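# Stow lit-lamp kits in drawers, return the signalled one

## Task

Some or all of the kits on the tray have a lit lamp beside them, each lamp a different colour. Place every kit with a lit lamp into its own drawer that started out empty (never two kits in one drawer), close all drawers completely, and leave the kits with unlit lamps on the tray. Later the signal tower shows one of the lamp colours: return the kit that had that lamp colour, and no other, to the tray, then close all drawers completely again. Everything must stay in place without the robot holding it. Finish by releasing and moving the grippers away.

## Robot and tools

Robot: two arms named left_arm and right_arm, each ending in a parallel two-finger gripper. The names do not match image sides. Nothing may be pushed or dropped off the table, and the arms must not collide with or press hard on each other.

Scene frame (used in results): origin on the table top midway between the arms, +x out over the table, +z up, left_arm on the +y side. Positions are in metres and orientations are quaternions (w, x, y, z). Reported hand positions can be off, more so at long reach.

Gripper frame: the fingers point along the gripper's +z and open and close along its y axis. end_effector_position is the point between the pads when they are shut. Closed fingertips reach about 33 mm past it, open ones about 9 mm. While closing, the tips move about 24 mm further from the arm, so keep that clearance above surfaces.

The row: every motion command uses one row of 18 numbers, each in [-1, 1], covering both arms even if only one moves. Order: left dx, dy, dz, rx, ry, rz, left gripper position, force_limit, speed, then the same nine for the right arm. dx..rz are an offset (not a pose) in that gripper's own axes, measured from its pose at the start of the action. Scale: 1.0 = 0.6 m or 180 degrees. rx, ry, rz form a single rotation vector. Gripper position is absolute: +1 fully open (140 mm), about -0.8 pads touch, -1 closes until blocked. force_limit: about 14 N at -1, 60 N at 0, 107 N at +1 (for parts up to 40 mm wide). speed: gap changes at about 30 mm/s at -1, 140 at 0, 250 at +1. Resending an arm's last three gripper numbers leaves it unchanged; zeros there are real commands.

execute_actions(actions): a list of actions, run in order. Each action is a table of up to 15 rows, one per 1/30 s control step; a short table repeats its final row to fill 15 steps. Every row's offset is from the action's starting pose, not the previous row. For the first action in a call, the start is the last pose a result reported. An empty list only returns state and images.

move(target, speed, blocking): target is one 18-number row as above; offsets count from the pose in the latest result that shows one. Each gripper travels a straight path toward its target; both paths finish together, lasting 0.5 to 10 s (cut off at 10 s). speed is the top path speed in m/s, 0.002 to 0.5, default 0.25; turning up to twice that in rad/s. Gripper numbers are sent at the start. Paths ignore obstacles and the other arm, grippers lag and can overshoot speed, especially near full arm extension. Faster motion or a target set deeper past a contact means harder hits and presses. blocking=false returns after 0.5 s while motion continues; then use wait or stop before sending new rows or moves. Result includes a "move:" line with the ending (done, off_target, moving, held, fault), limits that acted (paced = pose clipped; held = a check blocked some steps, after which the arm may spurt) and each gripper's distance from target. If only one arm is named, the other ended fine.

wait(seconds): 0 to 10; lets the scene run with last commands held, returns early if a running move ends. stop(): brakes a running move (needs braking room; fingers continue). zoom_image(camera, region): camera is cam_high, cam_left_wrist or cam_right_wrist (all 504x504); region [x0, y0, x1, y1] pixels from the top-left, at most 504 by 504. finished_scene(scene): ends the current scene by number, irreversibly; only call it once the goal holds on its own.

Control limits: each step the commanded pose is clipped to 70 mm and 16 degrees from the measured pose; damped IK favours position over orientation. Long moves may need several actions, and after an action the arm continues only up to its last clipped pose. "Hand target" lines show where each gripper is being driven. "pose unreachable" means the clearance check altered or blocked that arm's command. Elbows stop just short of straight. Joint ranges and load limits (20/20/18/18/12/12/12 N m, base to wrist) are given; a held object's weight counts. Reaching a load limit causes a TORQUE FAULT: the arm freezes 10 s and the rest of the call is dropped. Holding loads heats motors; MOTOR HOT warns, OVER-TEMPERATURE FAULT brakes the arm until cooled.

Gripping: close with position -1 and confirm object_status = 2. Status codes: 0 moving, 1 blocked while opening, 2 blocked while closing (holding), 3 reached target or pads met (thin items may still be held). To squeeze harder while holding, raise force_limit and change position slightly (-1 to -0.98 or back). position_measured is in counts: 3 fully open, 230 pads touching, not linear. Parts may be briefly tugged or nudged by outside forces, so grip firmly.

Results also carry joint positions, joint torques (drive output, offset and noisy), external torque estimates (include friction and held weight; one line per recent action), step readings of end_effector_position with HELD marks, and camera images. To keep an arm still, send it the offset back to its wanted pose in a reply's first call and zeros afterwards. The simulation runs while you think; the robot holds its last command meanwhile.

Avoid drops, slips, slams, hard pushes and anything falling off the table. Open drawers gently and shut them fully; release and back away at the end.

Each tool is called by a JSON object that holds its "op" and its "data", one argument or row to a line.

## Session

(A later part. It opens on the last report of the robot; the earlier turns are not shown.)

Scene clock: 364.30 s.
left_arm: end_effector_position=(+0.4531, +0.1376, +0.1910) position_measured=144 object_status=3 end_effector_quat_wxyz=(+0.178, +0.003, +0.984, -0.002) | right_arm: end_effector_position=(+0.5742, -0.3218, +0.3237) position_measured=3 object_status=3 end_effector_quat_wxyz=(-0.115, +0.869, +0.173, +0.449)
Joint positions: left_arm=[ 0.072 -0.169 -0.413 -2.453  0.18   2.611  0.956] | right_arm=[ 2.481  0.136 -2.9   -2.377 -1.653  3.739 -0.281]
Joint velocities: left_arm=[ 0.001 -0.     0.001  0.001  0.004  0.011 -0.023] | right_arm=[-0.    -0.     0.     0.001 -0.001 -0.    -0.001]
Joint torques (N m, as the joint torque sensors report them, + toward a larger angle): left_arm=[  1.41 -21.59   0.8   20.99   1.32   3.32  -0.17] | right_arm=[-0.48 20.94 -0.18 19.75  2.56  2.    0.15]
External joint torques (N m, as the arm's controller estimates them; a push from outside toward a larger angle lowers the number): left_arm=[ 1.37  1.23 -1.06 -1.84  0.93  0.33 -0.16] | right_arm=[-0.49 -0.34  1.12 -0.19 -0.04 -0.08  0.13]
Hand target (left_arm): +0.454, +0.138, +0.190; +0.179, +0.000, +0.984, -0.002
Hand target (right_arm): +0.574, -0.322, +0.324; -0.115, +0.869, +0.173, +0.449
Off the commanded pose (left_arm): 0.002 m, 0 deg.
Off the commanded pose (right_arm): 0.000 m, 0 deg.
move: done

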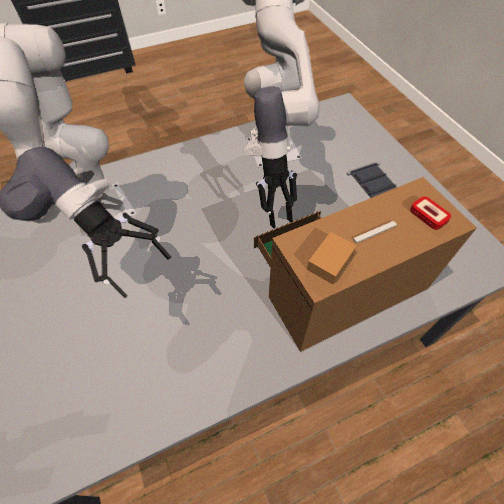

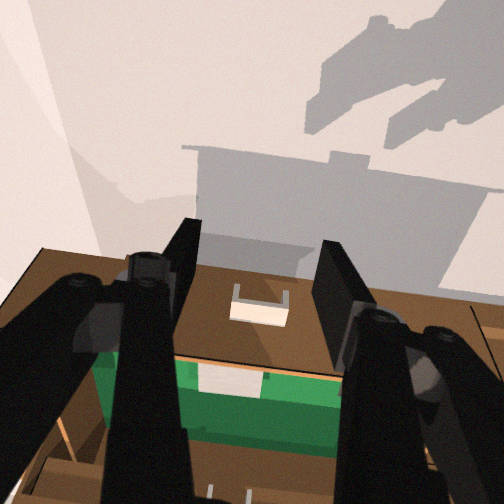

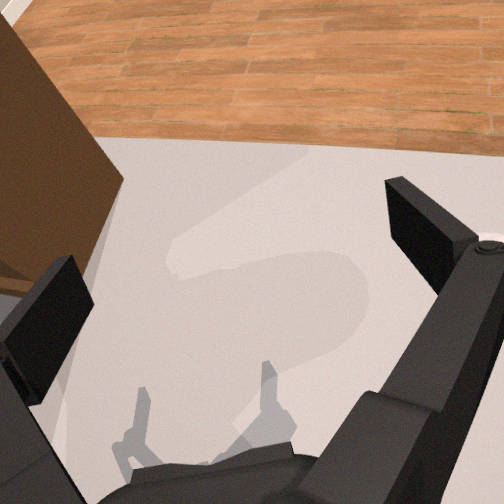

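{"op": "execute_actions", "data": {
  "actions": []
}}

{"op": "move", "data": {
  "target": [-0.26,0.012,0.10,0,0,0,-0.12,0,0,0,0,0,0,0,0,1,0,0],
  "speed": 0.06
}}

Scene clock: 377.67 s.
left_arm: end_effector_position=(+0.4535, +0.1373, +0.1913) position_measured=144 object_status=3 end_effector_quat_wxyz=(+0.179, +0.000, +0.984, -0.003) | right_arm: end_effector_position=(+0.5742, -0.3218, +0.3237) position_measured=3 object_status=3 end_effector_quat_wxyz=(-0.115, +0.869, +0.173, +0.449)
Joint positions: left_arm=[ 0.073 -0.169 -0.413 -2.453  0.181  2.613  0.949] | right_arm=[ 2.481  0.136 -2.9   -2.377 -1.653  3.739 -0.281]
Joint velocities: left_arm=[-0.     0.    -0.001 -0.     0.     0.001  0.001] | right_arm=[ 0.     0.     0.    -0.     0.001  0.     0.   ]
Joint torques (N m, as the joint torque sensors report them, + toward a larger angle): left_arm=[  2.11 -20.71  -0.06  21.8    1.37   3.4   -0.04] | right_arm=[-0.16 20.93 -0.01 20.12  2.51  1.99  0.12]
External joint torques (N m, as the arm's controller estimates them; a push from outside toward a larger angle lowers the number): left_arm=[ 2.09  2.06 -1.9  -0.98  0.99  0.42 -0.03] | right_arm=[-0.12 -0.34  1.33  0.18 -0.09 -0.09  0.1 ]
Hand target (left_arm): +0.454, +0.138, +0.190; +0.179, +0.000, +0.984, -0.002
Hand target (right_arm): +0.574, -0.322, +0.324; -0.115, +0.869, +0.173, +0.449
Off the commanded pose (left_arm): 0.002 m, 0 deg.
Off the commanded pose (right_arm): 0.000 m, 0 deg.

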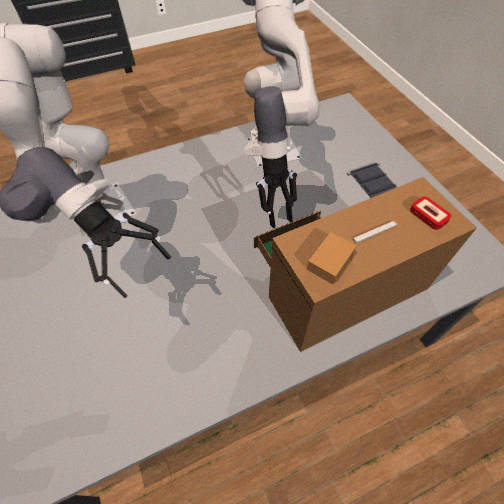

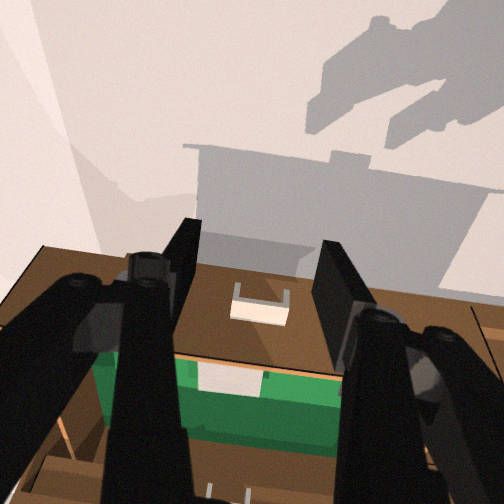

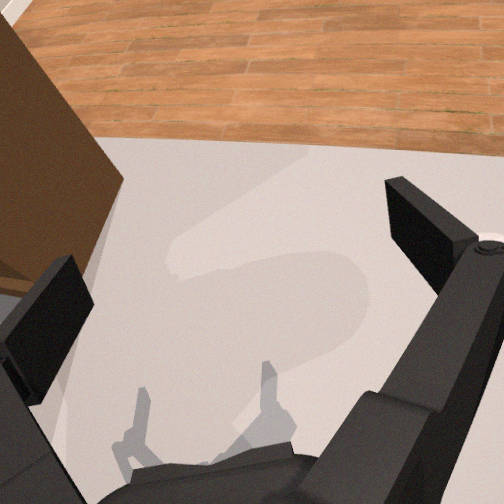

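Scene clock: 380.73 s.
left_arm: end_effector_position=(+0.6135, +0.1411, +0.1898) position_measured=144 object_status=3 end_effector_quat_wxyz=(+0.173, -0.007, +0.985, -0.005) | right_arm: end_effector_position=(+0.5742, -0.3218, +0.3237) position_measured=3 object_status=3 end_effector_quat_wxyz=(-0.115, +0.869, +0.173, +0.449)
Joint positions: left_arm=[ 0.119  0.273 -0.363 -1.927  0.344  2.49   0.965] | right_arm=[ 2.481  0.136 -2.9   -2.377 -1.653  3.739 -0.281]
Joint velocities: left_arm=[-0.001  0.01  -0.005  0.017  0.007 -0.024 -0.001] | right_arm=[ 0.     0.001 -0.001  0.001  0.001  0.    -0.001]
Joint torques (N m, as the joint torque sensors report them, + toward a larger angle): left_arm=[  3.12 -32.26  -0.32  26.7    2.55   5.18   0.76] | right_arm=[-0.33 21.07 -0.09 19.97  2.52  1.99  0.11]
External joint torques (N m, as the arm's controller estimates them; a push from outside toward a larger angle lowers the number): left_arm=[3.25 6.48 2.79 3.   2.01 2.21 0.77] | right_arm=[-0.31 -0.23  1.23  0.01 -0.08 -0.09  0.09]
Hand target (left_arm): +0.621, +0.146, +0.190; +0.179, -0.002, +0.984, -0.004
Hand target (right_arm): +0.574, -0.322, +0.324; -0.115, +0.869, +0.173, +0.449
Off the commanded pose (left_arm): 0.008 m, 1 deg.
Off the commanded pose (right_arm): 0.000 m, 0 deg.
move: off_target (left_arm)

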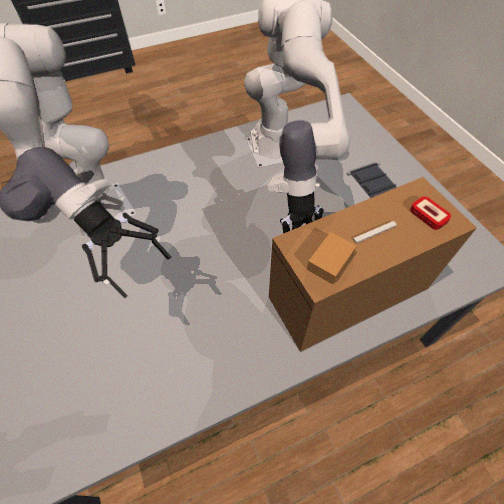

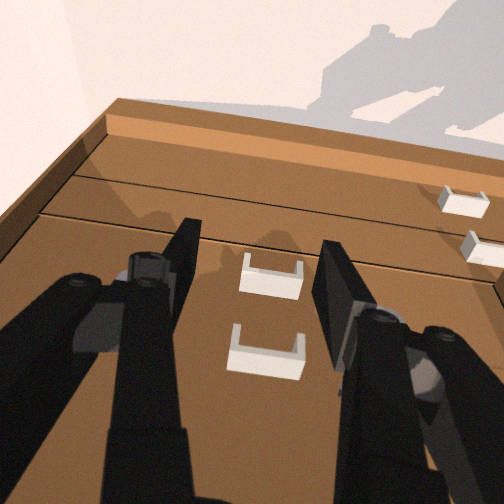

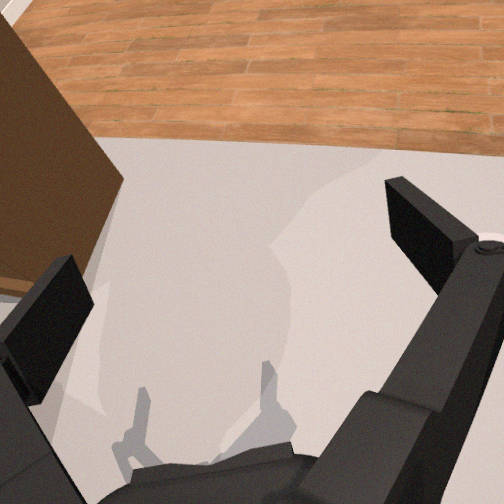

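{"op": "move", "data": {
  "target": [0.085,0,-0.032,0,0,0,-0.12,0,0,0,0,0,0,0,0,1,0,0]
}}

{"op": "move", "data": {
  "target": [-0.015,0.39,-0.03,0,0,0,-0.12,0,0,0,0,0,0,0,0,1,0,0]
}}

Scene clock: 383.07 s.
left_arm: end_effector_position=(+0.5591, +0.1413, +0.1900) position_measured=144 object_status=3 end_effector_quat_wxyz=(+0.172, -0.002, +0.985, -0.001) | right_arm: end_effector_position=(+0.5742, -0.3218, +0.3237) position_measured=3 object_status=3 end_effector_quat_wxyz=(-0.115, +0.869, +0.173, +0.449)
Joint positions: left_arm=[ 0.119  0.127 -0.381 -2.117  0.307  2.537  0.955] | right_arm=[ 2.481  0.136 -2.9   -2.377 -1.653  3.739 -0.281]
Joint velocities: left_arm=[ 0.    -0.001 -0.001 -0.012 -0.01   0.021 -0.007] | right_arm=[-0.     0.003 -0.001  0.001  0.001 -0.     0.001]
Joint torques (N m, as the joint torque sensors report them, + toward a larger angle): left_arm=[ -0.01 -33.92  -1.9   21.75  -0.64   3.49  -0.09] | right_arm=[-0.58 21.    0.   19.86  2.54  2.03  0.13]
External joint torques (N m, as the arm's controller estimates them; a push from outside toward a larger angle lowers the number): left_arm=[-0.04 -0.63 -0.51 -1.69 -1.12  0.51 -0.08] | right_arm=[-0.5  -0.36  1.39 -0.14 -0.08 -0.05  0.11]
Hand target (left_arm): +0.559, +0.140, +0.190; +0.173, -0.006, +0.985, -0.005
Hand target (right_arm): +0.574, -0.322, +0.324; -0.115, +0.869, +0.173, +0.449
Off the commanded pose (left_arm): 0.001 m, 1 deg.
Off the commanded pose (right_arm): 0.000 m, 0 deg.
move: done

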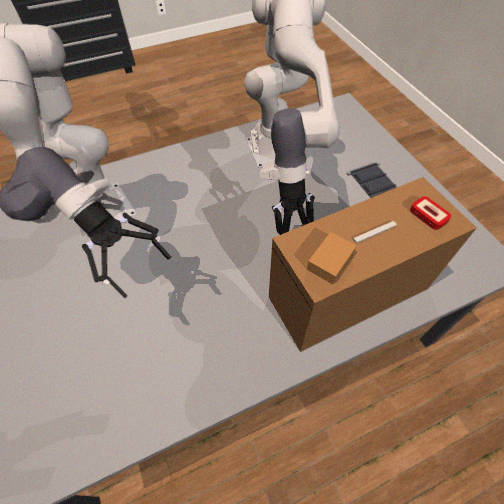

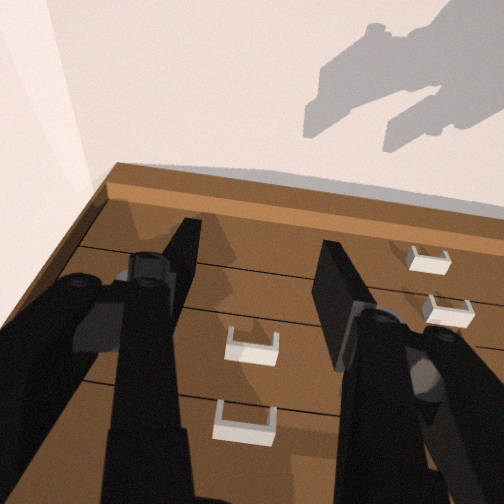

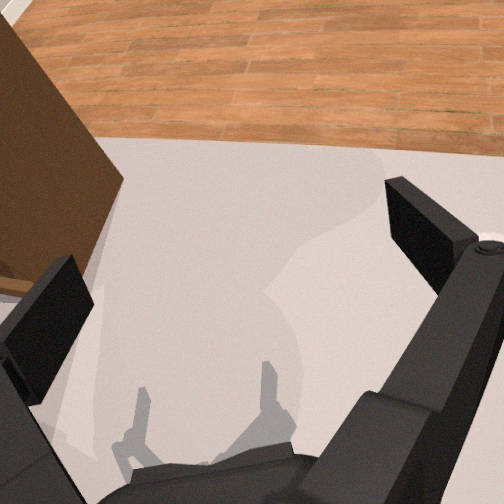

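Scene clock: 385.17 s.
left_arm: end_effector_position=(+0.5598, +0.3754, +0.2059) position_measured=144 object_status=3 end_effector_quat_wxyz=(+0.169, -0.005, +0.986, -0.001) | right_arm: end_effector_position=(+0.5742, -0.3218, +0.3237) position_measured=3 object_status=3 end_effector_quat_wxyz=(-0.115, +0.869, +0.173, +0.449)
Joint positions: left_arm=[ 0.327 -0.027 -0.178 -2.269 -0.019  2.581  1.588] | right_arm=[ 2.481  0.136 -2.9   -2.377 -1.653  3.739 -0.281]
Joint velocities: left_arm=[-0.001  0.001 -0.     0.001 -0.005 -0.001  0.035] | right_arm=[-0.    -0.    -0.001  0.002 -0.    -0.     0.002]
Joint torques (N m, as the joint torque sensors report them, + toward a larger angle): left_arm=[  0.05 -29.02   0.57  24.52  -0.43   2.77   0.26] | right_arm=[-0.38 21.05 -0.15 19.94  2.54  2.01  0.11]
External joint torques (N m, as the arm's controller estimates them; a push from outside toward a larger angle lowers the number): left_arm=[ 0.13  0.77  0.53  1.25 -1.09 -0.31  0.27] | right_arm=[-0.35 -0.19  1.19  0.   -0.07 -0.06  0.09]
Hand target (left_arm): +0.560, +0.375, +0.207; +0.169, -0.000, +0.986, -0.002
Hand target (right_arm): +0.574, -0.322, +0.324; -0.115, +0.869, +0.173, +0.449
Off the commanded pose (left_arm): 0.003 m, 1 deg.
Off the commanded pose (right_arm): 0.000 m, 0 deg.
move: done

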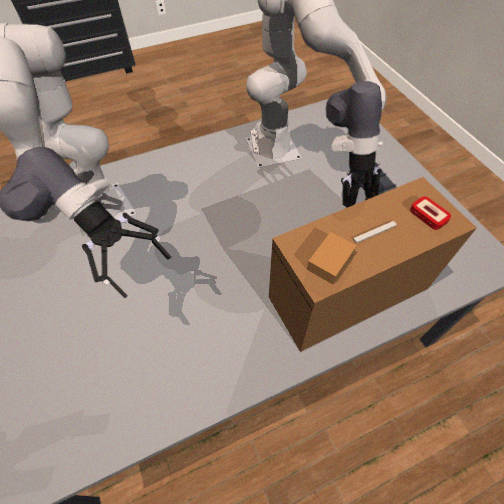

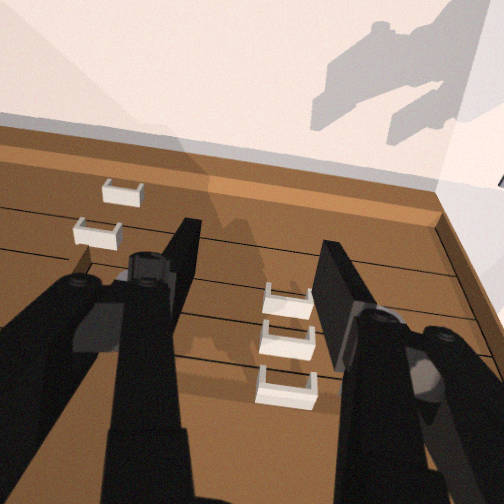

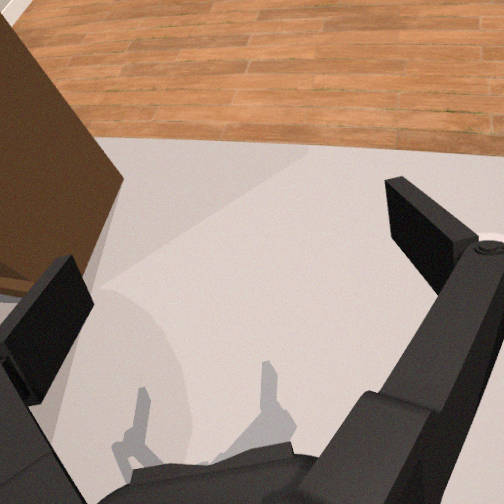

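{"op": "move", "data": {
  "target": [-0.038,-0.153,-0.032,0,0,0,-0.12,0,0,0,0,0,0,0,0,1,0,0]
}}

Scene clock: 388.90 s.
left_arm: end_effector_position=(+0.5761, +0.2852, +0.2334) position_measured=144 object_status=3 end_effector_quat_wxyz=(+0.171, -0.002, +0.985, -0.001) | right_arm: end_effector_position=(+0.5742, -0.3218, +0.3237) position_measured=3 object_status=3 end_effector_quat_wxyz=(-0.115, +0.869, +0.173, +0.449)
Joint positions: left_arm=[ 0.262 -0.001 -0.272 -2.161  0.079  2.5    1.367] | right_arm=[ 2.481  0.136 -2.9   -2.377 -1.653  3.739 -0.281]
Joint velocities: left_arm=[ 0.001 -0.    -0.    -0.001  0.003 -0.001 -0.033] | right_arm=[-0.     0.    -0.     0.     0.    -0.001  0.   ]
Joint torques (N m, as the joint torque sensors report them, + toward a larger angle): left_arm=[  0.4  -28.43  -1.39  25.21   1.67   2.76   0.03] | right_arm=[-0.27 21.03 -0.06 20.06  2.55  2.01  0.13]
External joint torques (N m, as the arm's controller estimates them; a push from outside toward a larger angle lowers the number): left_arm=[ 0.34  2.31 -1.46  1.29  1.04 -0.32  0.04] | right_arm=[-0.25 -0.31  1.27  0.1  -0.06 -0.07  0.11]
Hand target (left_arm): +0.576, +0.285, +0.233; +0.170, -0.006, +0.985, -0.001
Hand target (right_arm): +0.574, -0.322, +0.324; -0.115, +0.869, +0.173, +0.449
Off the commanded pose (left_arm): 0.002 m, 0 deg.
Off the commanded pose (right_arm): 0.000 m, 0 deg.
move: done

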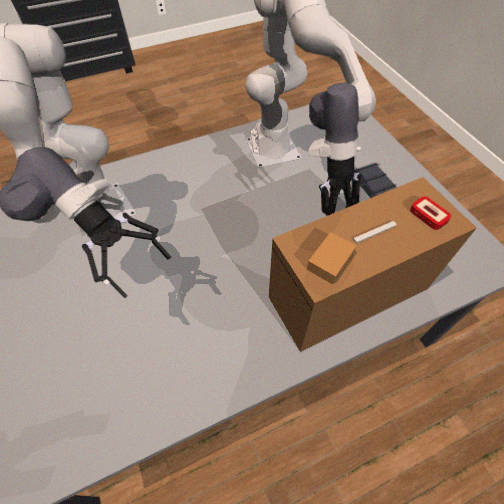

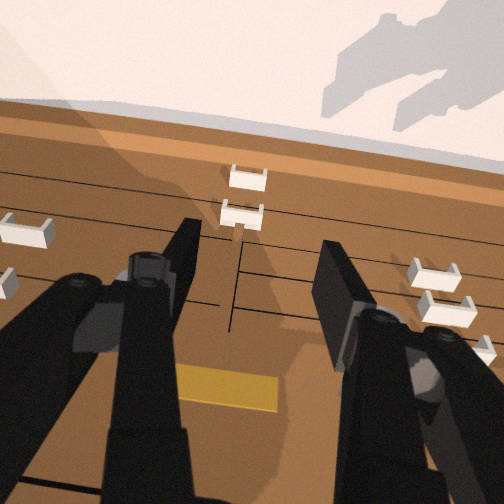

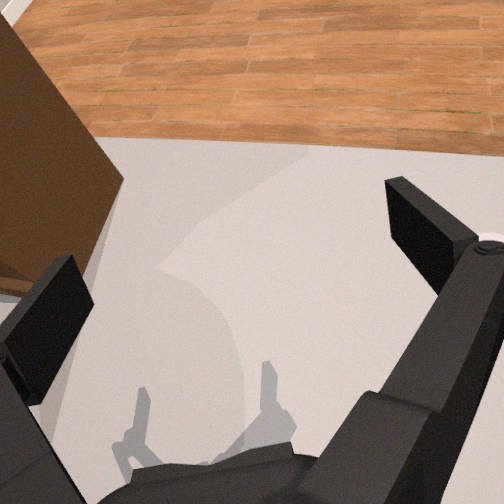

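{"op": "move", "data": {
  "target": [-0.026,0.175,-0.003,0,0,0,-0.12,0,0,0,0,0,0,0,0,1,0,0],
  "speed": 0.15
}}

{"op": "move", "data": {
  "target": [-0.028,0,0.01,0,0,0,-0.12,0,0,0,0,0,0,0,0,1,0,0],
  "speed": 0.03
}}

Scene clock: 392.47 s.
left_arm: end_effector_position=(+0.5893, +0.3897, +0.2392) position_measured=144 object_status=3 end_effector_quat_wxyz=(+0.171, -0.006, +0.985, -0.001) | right_arm: end_effector_position=(+0.5742, -0.3218, +0.3237) position_measured=3 object_status=3 end_effector_quat_wxyz=(-0.115, +0.869, +0.173, +0.449)
Joint positions: left_arm=[ 0.346  0.015 -0.175 -2.127 -0.016  2.486  1.608] | right_arm=[ 2.481  0.136 -2.9   -2.377 -1.653  3.739 -0.281]
Joint velocities: left_arm=[ 0.001  0.     0.002  0.001 -0.002 -0.001  0.033] | right_arm=[ 0.001 -0.001 -0.     0.001  0.     0.     0.   ]
Joint torques (N m, as the joint torque sensors report them, + toward a larger angle): left_arm=[  1.68 -29.61   0.44  24.44  -0.42   2.49   0.23] | right_arm=[-0.52 20.79 -0.07 20.    2.51  1.99  0.11]
External joint torques (N m, as the arm's controller estimates them; a push from outside toward a larger angle lowers the number): left_arm=[ 1.59  2.46  0.42  0.35 -1.12 -0.61  0.24] | right_arm=[-0.51 -0.48  1.24  0.05 -0.09 -0.09  0.09]
Hand target (left_arm): +0.589, +0.391, +0.239; +0.170, -0.002, +0.985, -0.001
Hand target (right_arm): +0.574, -0.322, +0.324; -0.115, +0.869, +0.173, +0.449
Off the commanded pose (left_arm): 0.001 m, 0 deg.
Off the commanded pose (right_arm): 0.000 m, 0 deg.
move: done

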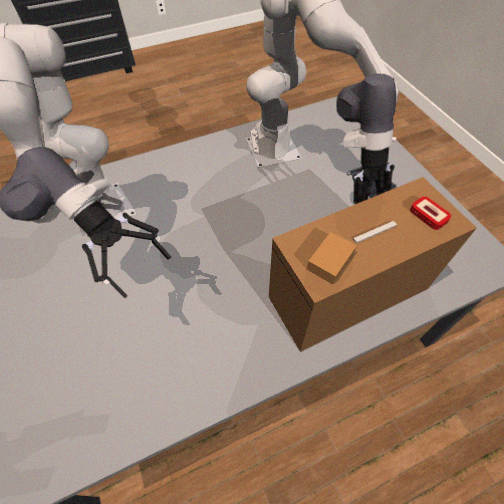

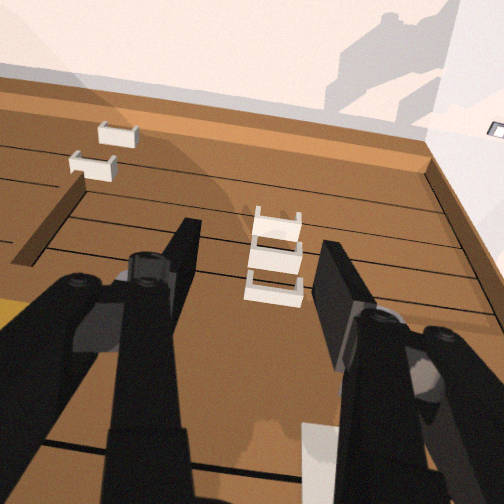

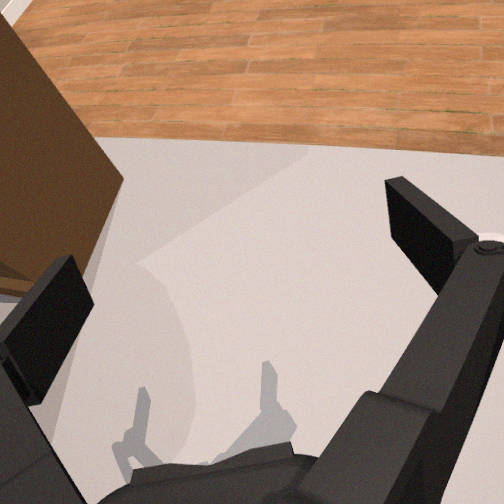

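Scene clock: 393.30 s.
left_arm: end_effector_position=(+0.5965, +0.3902, +0.2310) position_measured=144 object_status=3 end_effector_quat_wxyz=(+0.156, -0.010, +0.988, -0.003) | right_arm: end_effector_position=(+0.5742, -0.3218, +0.3237) position_measured=3 object_status=3 end_effector_quat_wxyz=(-0.115, +0.869, +0.173, +0.449)
Joint positions: left_arm=[ 0.346  0.063 -0.175 -2.076 -0.008  2.451  1.596] | right_arm=[ 2.481  0.136 -2.9   -2.377 -1.653  3.739 -0.281]
Joint velocities: left_arm=[ 0.001  0.002  0.     0.009  0.003 -0.013 -0.01 ] | right_arm=[ 0.001 -0.     0.     0.    -0.     0.001 -0.   ]
Joint torques (N m, as the joint torque sensors report them, + toward a larger angle): left_arm=[ -0.8  -30.65  -1.64  29.56   1.97   6.32   0.42] | right_arm=[-0.37 20.81 -0.2  19.98  2.5   2.    0.09]
External joint torques (N m, as the arm's controller estimates them; a push from outside toward a larger angle lowers the number): left_arm=[-0.78  3.14 -1.33  5.52  1.27  3.29  0.44] | right_arm=[-0.44 -0.44  1.03  0.07 -0.09 -0.09  0.07]
Hand target (left_arm): +0.607, +0.390, +0.239; +0.171, -0.006, +0.985, -0.001
Hand target (right_arm): +0.574, -0.322, +0.324; -0.115, +0.869, +0.173, +0.449
Off the commanded pose (left_arm): 0.013 m, 2 deg.
Off the commanded pose (right_arm): 0.000 m, 0 deg.
move: off_target (left_arm)

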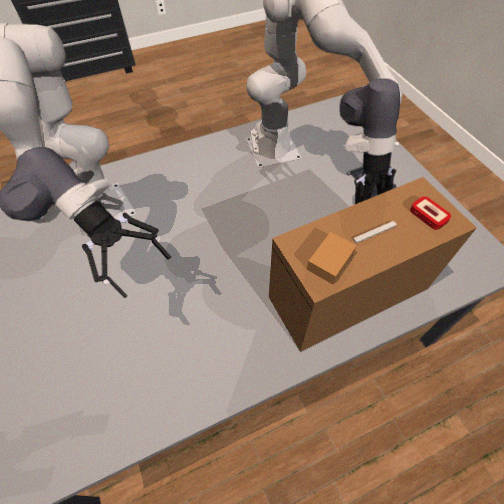

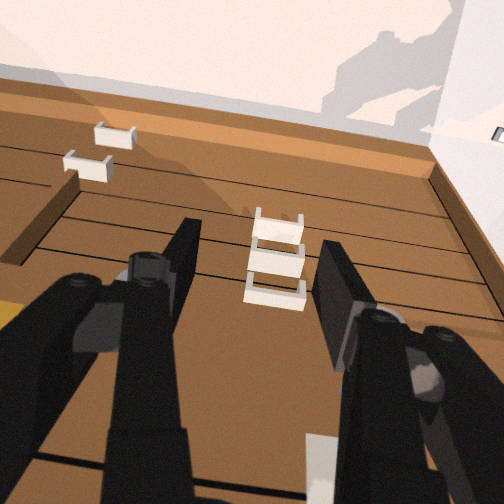

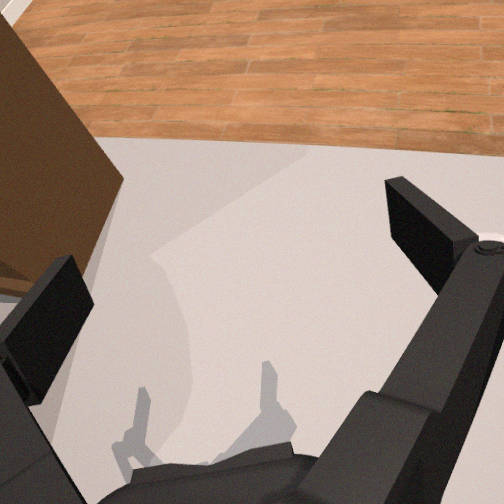

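{"op": "move", "data": {
  "target": [0.004,0.01,-0.002,0,0,0,-0.12,0,0,0,0,0,0,0,0,1,0,0],
  "speed": 0.03
}}

{"op": "execute_actions", "data": {
  "actions": [
    [[0,0,0,0,0,0,-1,0,-0.3,0,0,0,0,0,0,1,0,0]],
    [[0,0,0,0,0,0,-1,0,-0.3,0,0,0,0,0,0,1,0,0]]
  ]
}}

Scene clock: 396.97 s.
left_arm: end_effector_position=(+0.5939, +0.3942, +0.2310) position_measured=144 object_status=3 end_effector_quat_wxyz=(+0.155, -0.010, +0.988, -0.003) | right_arm: end_effector_position=(+0.5742, -0.3218, +0.3237) position_measured=3 object_status=3 end_effector_quat_wxyz=(-0.115, +0.869, +0.173, +0.449)
Joint positions: left_arm=[ 0.35   0.057 -0.172 -2.081 -0.01   2.449  1.604] | right_arm=[ 2.481  0.136 -2.9   -2.377 -1.653  3.739 -0.281]
Joint velocities: left_arm=[ 0.    -0.002  0.001 -0.003 -0.002  0.001  0.012] | right_arm=[ 0.    -0.001  0.    -0.    -0.     0.     0.001]
Joint torques (N m, as the joint torque sensors report them, + toward a larger angle): left_arm=[  2.06 -33.47  -0.26  21.75  -0.34   3.5    0.25] | right_arm=[-0.57 21.05 -0.32 20.07  2.52  1.96  0.12]
External joint torques (N m, as the arm's controller estimates them; a push from outside toward a larger angle lowers the number): left_arm=[ 2.03  0.01 -0.03 -2.3  -1.05  0.46  0.26] | right_arm=[-0.53 -0.21  1.03  0.19 -0.07 -0.11  0.1 ]
Hand target (left_arm): +0.594, +0.396, +0.231; +0.156, -0.010, +0.988, -0.003
Hand target (right_arm): +0.574, -0.322, +0.324; -0.115, +0.869, +0.173, +0.449
Off the commanded pose (left_arm): 0.002 m, 0 deg.
Off the commanded pose (right_arm): 0.000 m, 0 deg.
move: done

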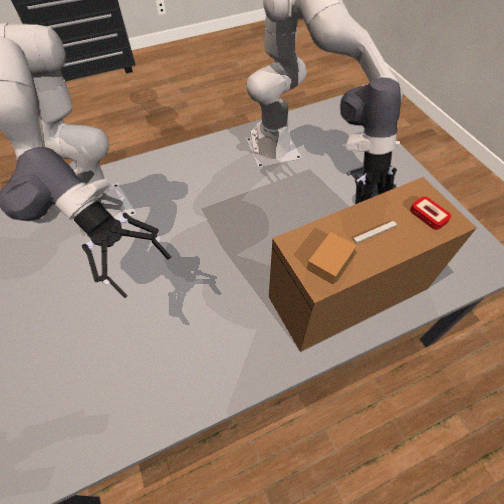

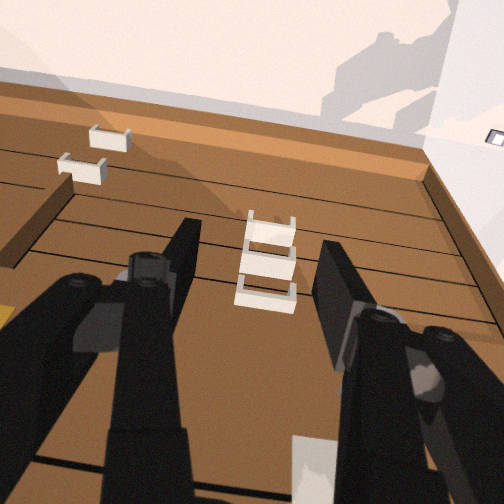

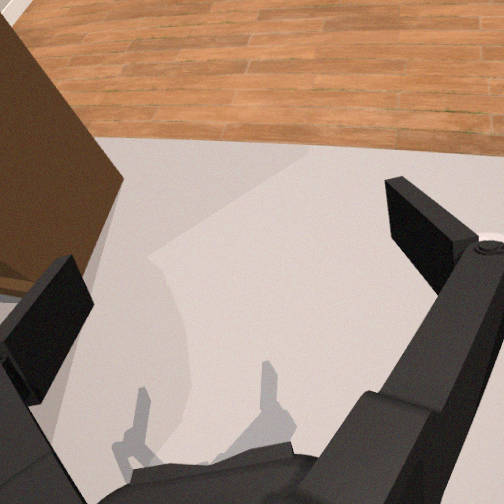

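Scene clock: 397.97 s.
left_arm: end_effector_position=(+0.5938, +0.4002, +0.2317) position_measured=195 object_status=2 end_effector_quat_wxyz=(+0.156, -0.014, +0.988, -0.001) | right_arm: end_effector_position=(+0.5742, -0.3218, +0.3237) position_measured=3 object_status=3 end_effector_quat_wxyz=(-0.115, +0.869, +0.173, +0.449)
Joint positions: left_arm=[ 0.354  0.056 -0.166 -2.081 -0.01   2.449  1.604] | right_arm=[ 2.481  0.136 -2.9   -2.377 -1.653  3.739 -0.281]
Joint velocities: left_arm=[-0.     0.     0.     0.     0.     0.002  0.001] | right_arm=[ 0.001 -0.     0.    -0.    -0.001 -0.001  0.001]
Joint torques (N m, as the joint torque sensors report them, + toward a larger angle): left_arm=[  0.58 -32.16  -0.94  23.3    0.6    3.02   0.07] | right_arm=[-0.38 21.    0.07 19.9   2.53  2.01  0.1 ]
External joint torques (N m, as the arm's controller estimates them; a push from outside toward a larger angle lowers the number): left_arm=[ 0.58  1.25 -0.7  -0.77 -0.1  -0.04  0.08] | right_arm=[-0.38 -0.19  1.37  0.06 -0.06 -0.06  0.08]
External joint torques at the end of the 1st action: left_arm=[-2.15  1.87 -3.01 -0.27 -0.25 -0.09  0.09] | right_arm=[-0.61 -0.37  1.09  0.13 -0.05 -0.08  0.06]
Hand target (left_arm): +0.594, +0.400, +0.232; +0.156, -0.014, +0.988, -0.001
Hand target (right_arm): +0.574, -0.322, +0.324; -0.115, +0.869, +0.173, +0.449
Off the commanded pose (left_arm): 0.000 m, 0 deg.
Off the commanded pose (right_arm): 0.000 m, 0 deg.
Step readings (end_effector_position; steps 1 to 15: 1st action; 16 to 30: 2nd action):
0: left_arm (+0.5939, +0.3942, +0.2310) | right_arm (+0.5742, -0.3218, +0.3237)
1: left_arm (+0.5939, +0.3942, +0.2310) | right_arm (+0.5742, -0.3218, +0.3237)
2: left_arm (+0.5939, +0.3942, +0.2310) | right_arm (+0.5742, -0.3218, +0.3237)
4: left_arm (+0.5939, +0.3942, +0.2310) | right_arm (+0.5742, -0.3218, +0.3237)
8: left_arm (+0.5937, +0.4004, +0.2315) | right_arm (+0.5742, -0.3218, +0.3237)
15: left_arm (+0.5938, +0.4001, +0.2317) | right_arm (+0.5742, -0.3218, +0.3237)
16: left_arm (+0.5938, +0.4002, +0.2317) | right_arm (+0.5742, -0.3218, +0.3237)
17: left_arm (+0.5938, +0.4002, +0.2317) | right_arm (+0.5742, -0.3218, +0.3237)
19: left_arm (+0.5938, +0.4002, +0.2317) | right_arm (+0.5742, -0.3218, +0.3237)
23: left_arm (+0.5938, +0.4002, +0.2317) | right_arm (+0.5742, -0.3218, +0.3237)
30: end_effector_position above

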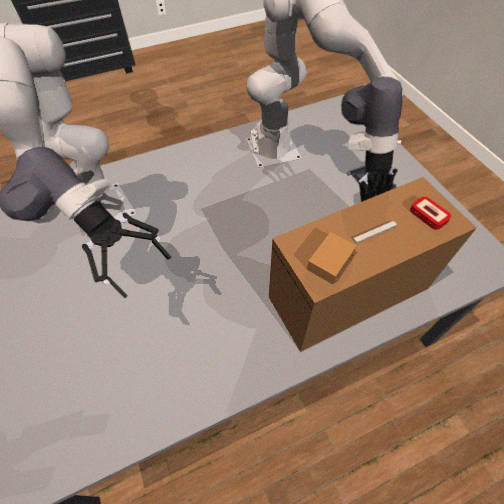

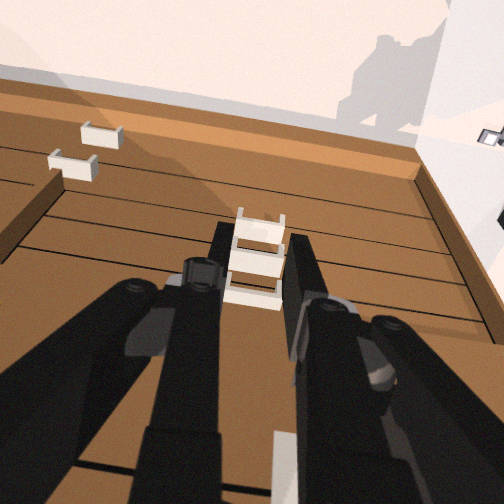

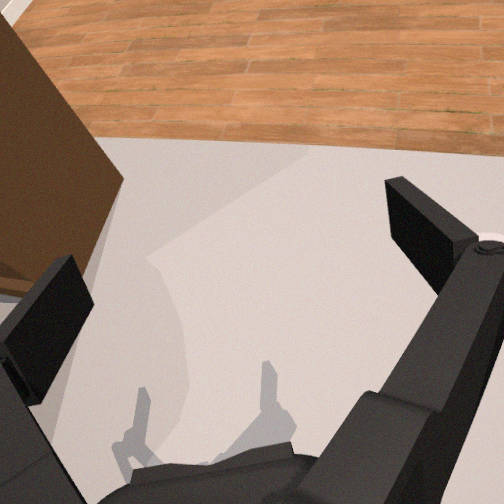

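{"op": "move", "data": {
  "target": [0.206,-0.008,-0.067,0,0,0,-1,0,-0.3,0,0,0,0,0,0,1,0,0],
  "speed": 0.05
}}

Scene clock: 401.93 s.
left_arm: end_effector_position=(+0.4657, +0.3962, +0.2324) position_measured=195 object_status=2 end_effector_quat_wxyz=(+0.157, -0.017, +0.987, +0.003) | right_arm: end_effector_position=(+0.5742, -0.3218, +0.3237) position_measured=3 object_status=3 end_effector_quat_wxyz=(-0.115, +0.869, +0.173, +0.449)
Joint positions: left_arm=[ 0.34  -0.33  -0.147 -2.502 -0.091  2.489  1.661] | right_arm=[ 2.481  0.136 -2.9   -2.377 -1.653  3.739 -0.281]
Joint velocities: left_arm=[-0.003 -0.002  0.004 -0.003 -0.001  0.001  0.004] | right_arm=[-0.002  0.001  0.     0.     0.002 -0.001 -0.   ]
Joint torques (N m, as the joint torque sensors report them, + toward a larger angle): left_arm=[ -2.35 -20.83  -0.08  22.33  -0.9    2.32   0.17] | right_arm=[-0.5  21.09 -0.16 19.84  2.49  2.    0.11]
External joint torques (N m, as the arm's controller estimates them; a push from outside toward a larger angle lowers the number): left_arm=[-2.3  -1.15 -1.   -1.41 -1.6  -0.74  0.18] | right_arm=[-0.46 -0.29  1.19 -0.16 -0.12 -0.08  0.09]
Hand target (left_arm): +0.464, +0.392, +0.232; +0.155, -0.014, +0.988, +0.000
Hand target (right_arm): +0.574, -0.322, +0.324; -0.115, +0.869, +0.173, +0.449
Off the commanded pose (left_arm): 0.005 m, 1 deg.
Off the commanded pose (right_arm): 0.000 m, 0 deg.
move: off_target (left_arm)

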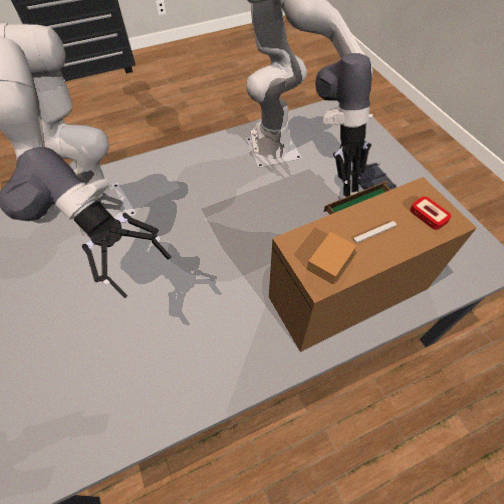

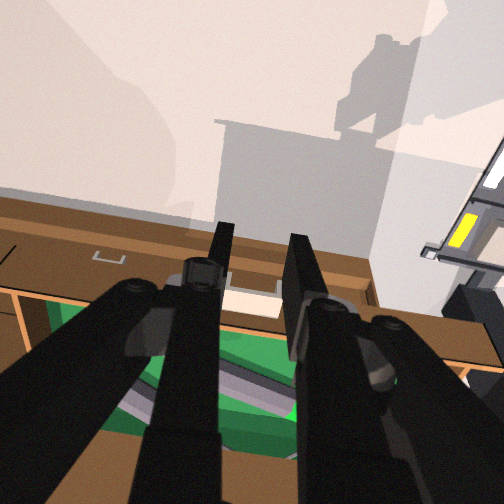

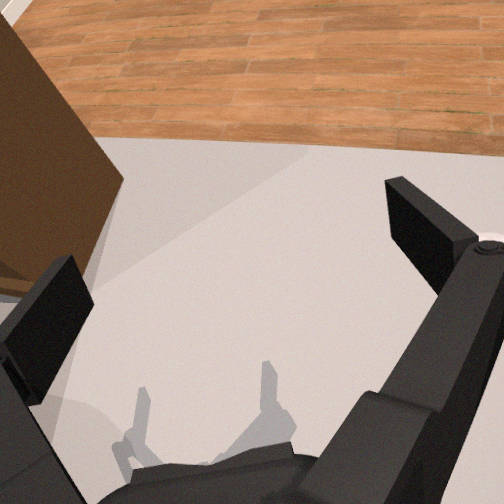

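{"op": "move", "data": {
  "target": [-0.21,0.007,0.068,0,0,0,-1,0,-0.3,0,0,0,0,0,0,1,0,0],
  "speed": 0.06
}}

{"op": "move", "data": {
  "target": [0.05,0,-0.016,0,0,0,-0.12,0,0,0,0,0,0,0,0,1,0,0],
  "speed": 0.05
}}

{"op": "move", "data": {
  "target": [0.02,0,0.03,0,-0.095,0,-0.12,0,0,0,0,0,0,0,0,1,0,0],
  "speed": 0.1
}}

Scene clock: 406.87 s.
left_arm: end_effector_position=(+0.5946, +0.4005, +0.2317) position_measured=195 object_status=2 end_effector_quat_wxyz=(+0.154, -0.013, +0.988, -0.002) | right_arm: end_effector_position=(+0.5742, -0.3218, +0.3237) position_measured=3 object_status=3 end_effector_quat_wxyz=(-0.115, +0.869, +0.173, +0.449)
Joint positions: left_arm=[ 0.348  0.06  -0.16  -2.075 -0.01   2.444  1.607] | right_arm=[ 2.481  0.136 -2.9   -2.377 -1.653  3.739 -0.281]
Joint velocities: left_arm=[-0.     0.008 -0.002  0.016  0.008 -0.023 -0.012] | right_arm=[-0.002  0.001  0.    -0.001  0.001 -0.    -0.001]
Joint torques (N m, as the joint torque sensors report them, + toward a larger angle): left_arm=[  2.   -29.57   1.5   26.49   2.18   4.3   -0.11] | right_arm=[-0.48 20.81 -0.2  19.92  2.51  2.03  0.12]
External joint torques (N m, as the arm's controller estimates them; a push from outside toward a larger angle lowers the number): left_arm=[ 2.06  4.05  1.81  2.62  1.48  1.31 -0.1 ] | right_arm=[-0.45 -0.47  1.14  0.   -0.09 -0.05  0.1 ]
Hand target (left_arm): +0.598, +0.405, +0.233; +0.157, -0.017, +0.987, +0.001
Hand target (right_arm): +0.574, -0.322, +0.324; -0.115, +0.869, +0.173, +0.449
Off the commanded pose (left_arm): 0.006 m, 1 deg.
Off the commanded pose (right_arm): 0.000 m, 0 deg.
move: off_target (left_arm)

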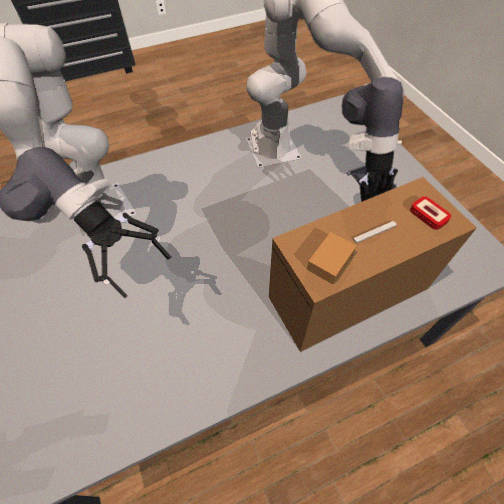

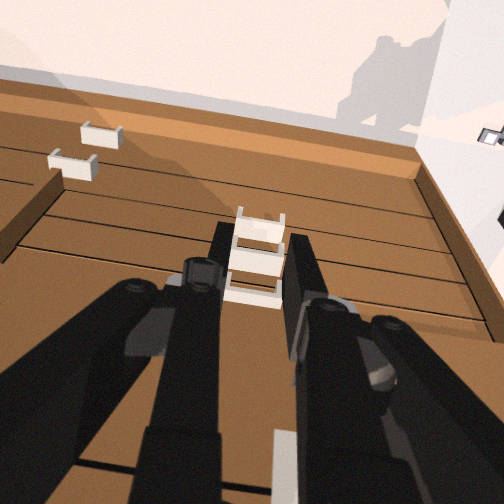

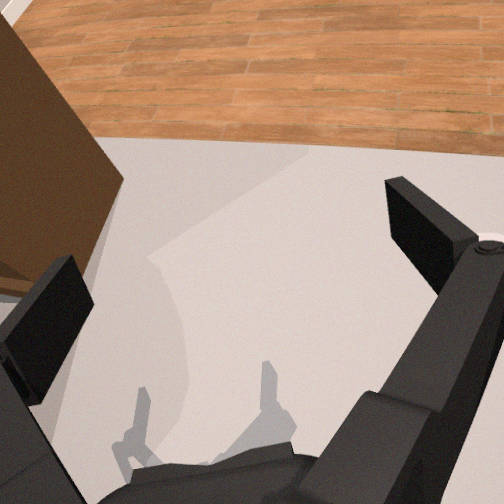

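Scene clock: 407.80 s.
left_arm: end_effector_position=(+0.5632, +0.3981, +0.2313) position_measured=144 object_status=3 end_effector_quat_wxyz=(+0.153, -0.013, +0.988, -0.000) | right_arm: end_effector_position=(+0.5742, -0.3218, +0.3237) position_measured=3 object_status=3 end_effector_quat_wxyz=(-0.115, +0.869, +0.173, +0.449)
Joint positions: left_arm=[ 0.348 -0.029 -0.159 -2.183 -0.028  2.46   1.618] | right_arm=[ 2.481  0.136 -2.9   -2.377 -1.653  3.739 -0.281]
Joint velocities: left_arm=[-0.001 -0.001  0.002 -0.006 -0.003  0.006  0.01 ] | right_arm=[-0.     0.001 -0.    -0.001 -0.001  0.     0.001]
Joint torques (N m, as the joint torque sensors report them, + toward a larger angle): left_arm=[  1.31 -31.47   1.2   22.79  -0.43   3.33   0.28] | right_arm=[-0.64 20.95  0.06 20.2   2.54  2.03  0.16]
External joint torques (N m, as the arm's controller estimates them; a push from outside toward a larger angle lowers the number): left_arm=[ 1.23 -1.09  1.   -1.12 -1.13  0.3   0.29] | right_arm=[-0.62 -0.29  1.38  0.32 -0.05 -0.05  0.14]
Hand target (left_arm): +0.563, +0.400, +0.232; +0.154, -0.013, +0.988, -0.001
Hand target (right_arm): +0.574, -0.322, +0.324; -0.115, +0.869, +0.173, +0.449
Off the commanded pose (left_arm): 0.002 m, 0 deg.
Off the commanded pose (right_arm): 0.000 m, 0 deg.
move: done

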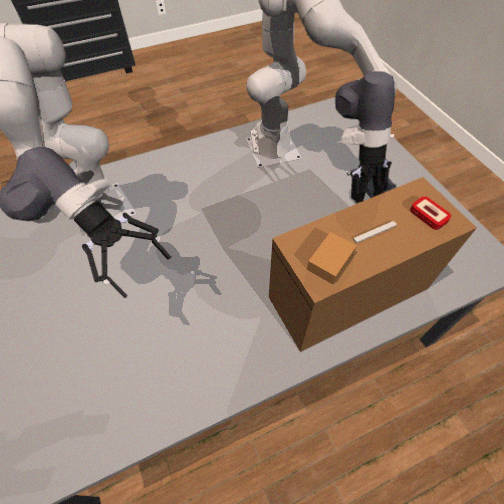

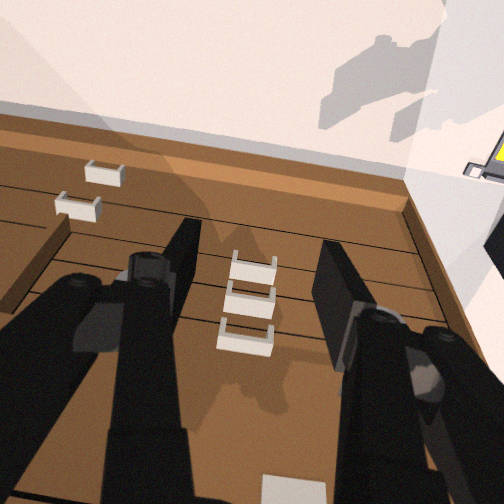

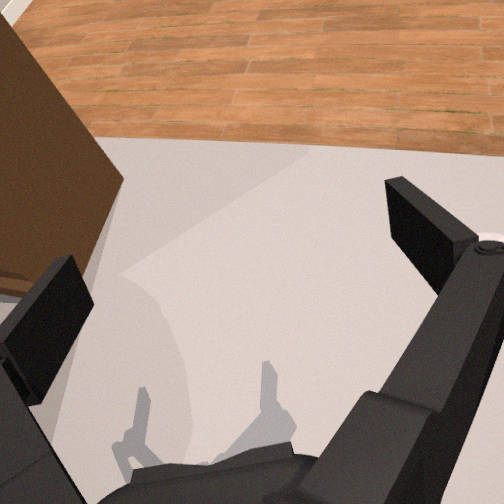

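Scene clock: 409.93 s.
left_arm: end_effector_position=(+0.5589, +0.3943, +0.2111) position_measured=144 object_status=3 end_effector_quat_wxyz=(+0.297, -0.015, +0.955, -0.002) | right_arm: end_effector_position=(+0.5742, -0.3218, +0.3237) position_measured=3 object_status=3 end_effector_quat_wxyz=(-0.115, +0.869, +0.173, +0.449)
Joint positions: left_arm=[ 0.277 -0.116 -0.116 -2.53  -0.178  3.017  1.732] | right_arm=[ 2.481  0.136 -2.9   -2.377 -1.653  3.739 -0.281]
Joint velocities: left_arm=[-0.023  0.001  0.022  0.001 -0.013  0.012  0.032] | right_arm=[ 0.     0.     0.001 -0.001 -0.001 -0.    -0.002]
Joint torques (N m, as the joint torque sensors report them, + toward a larger angle): left_arm=[ -0.45 -23.18  -0.17  19.26  -0.51   3.79   0.28] | right_arm=[-0.62 21.   -0.11 20.04  2.54  1.97  0.08]
External joint torques (N m, as the arm's controller estimates them; a push from outside toward a larger angle lowers the number): left_arm=[-0.48  2.09 -0.41 -2.36 -1.28  0.46  0.3 ] | right_arm=[-0.65 -0.27  1.16  0.18 -0.05 -0.12  0.06]
Hand target (left_arm): +0.559, +0.394, +0.210; +0.298, -0.011, +0.955, -0.002
Hand target (right_arm): +0.574, -0.322, +0.324; -0.115, +0.869, +0.173, +0.449
Off the commanded pose (left_arm): 0.004 m, 1 deg.
Off the commanded pose (right_arm): 0.000 m, 0 deg.
move: off_target (left_arm)

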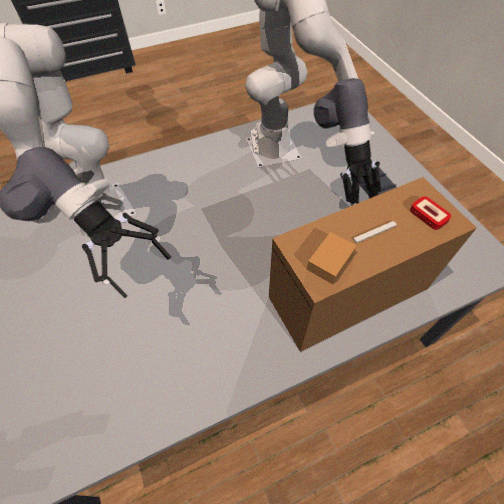

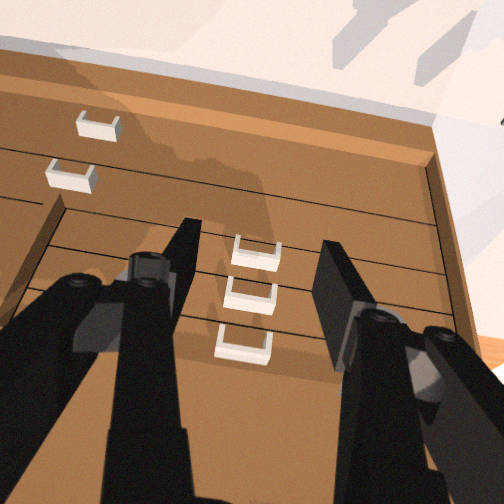

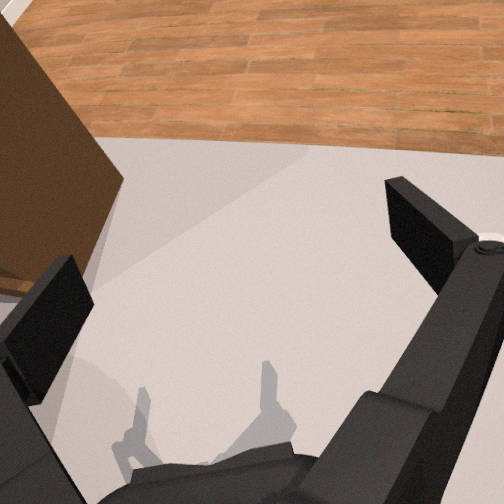

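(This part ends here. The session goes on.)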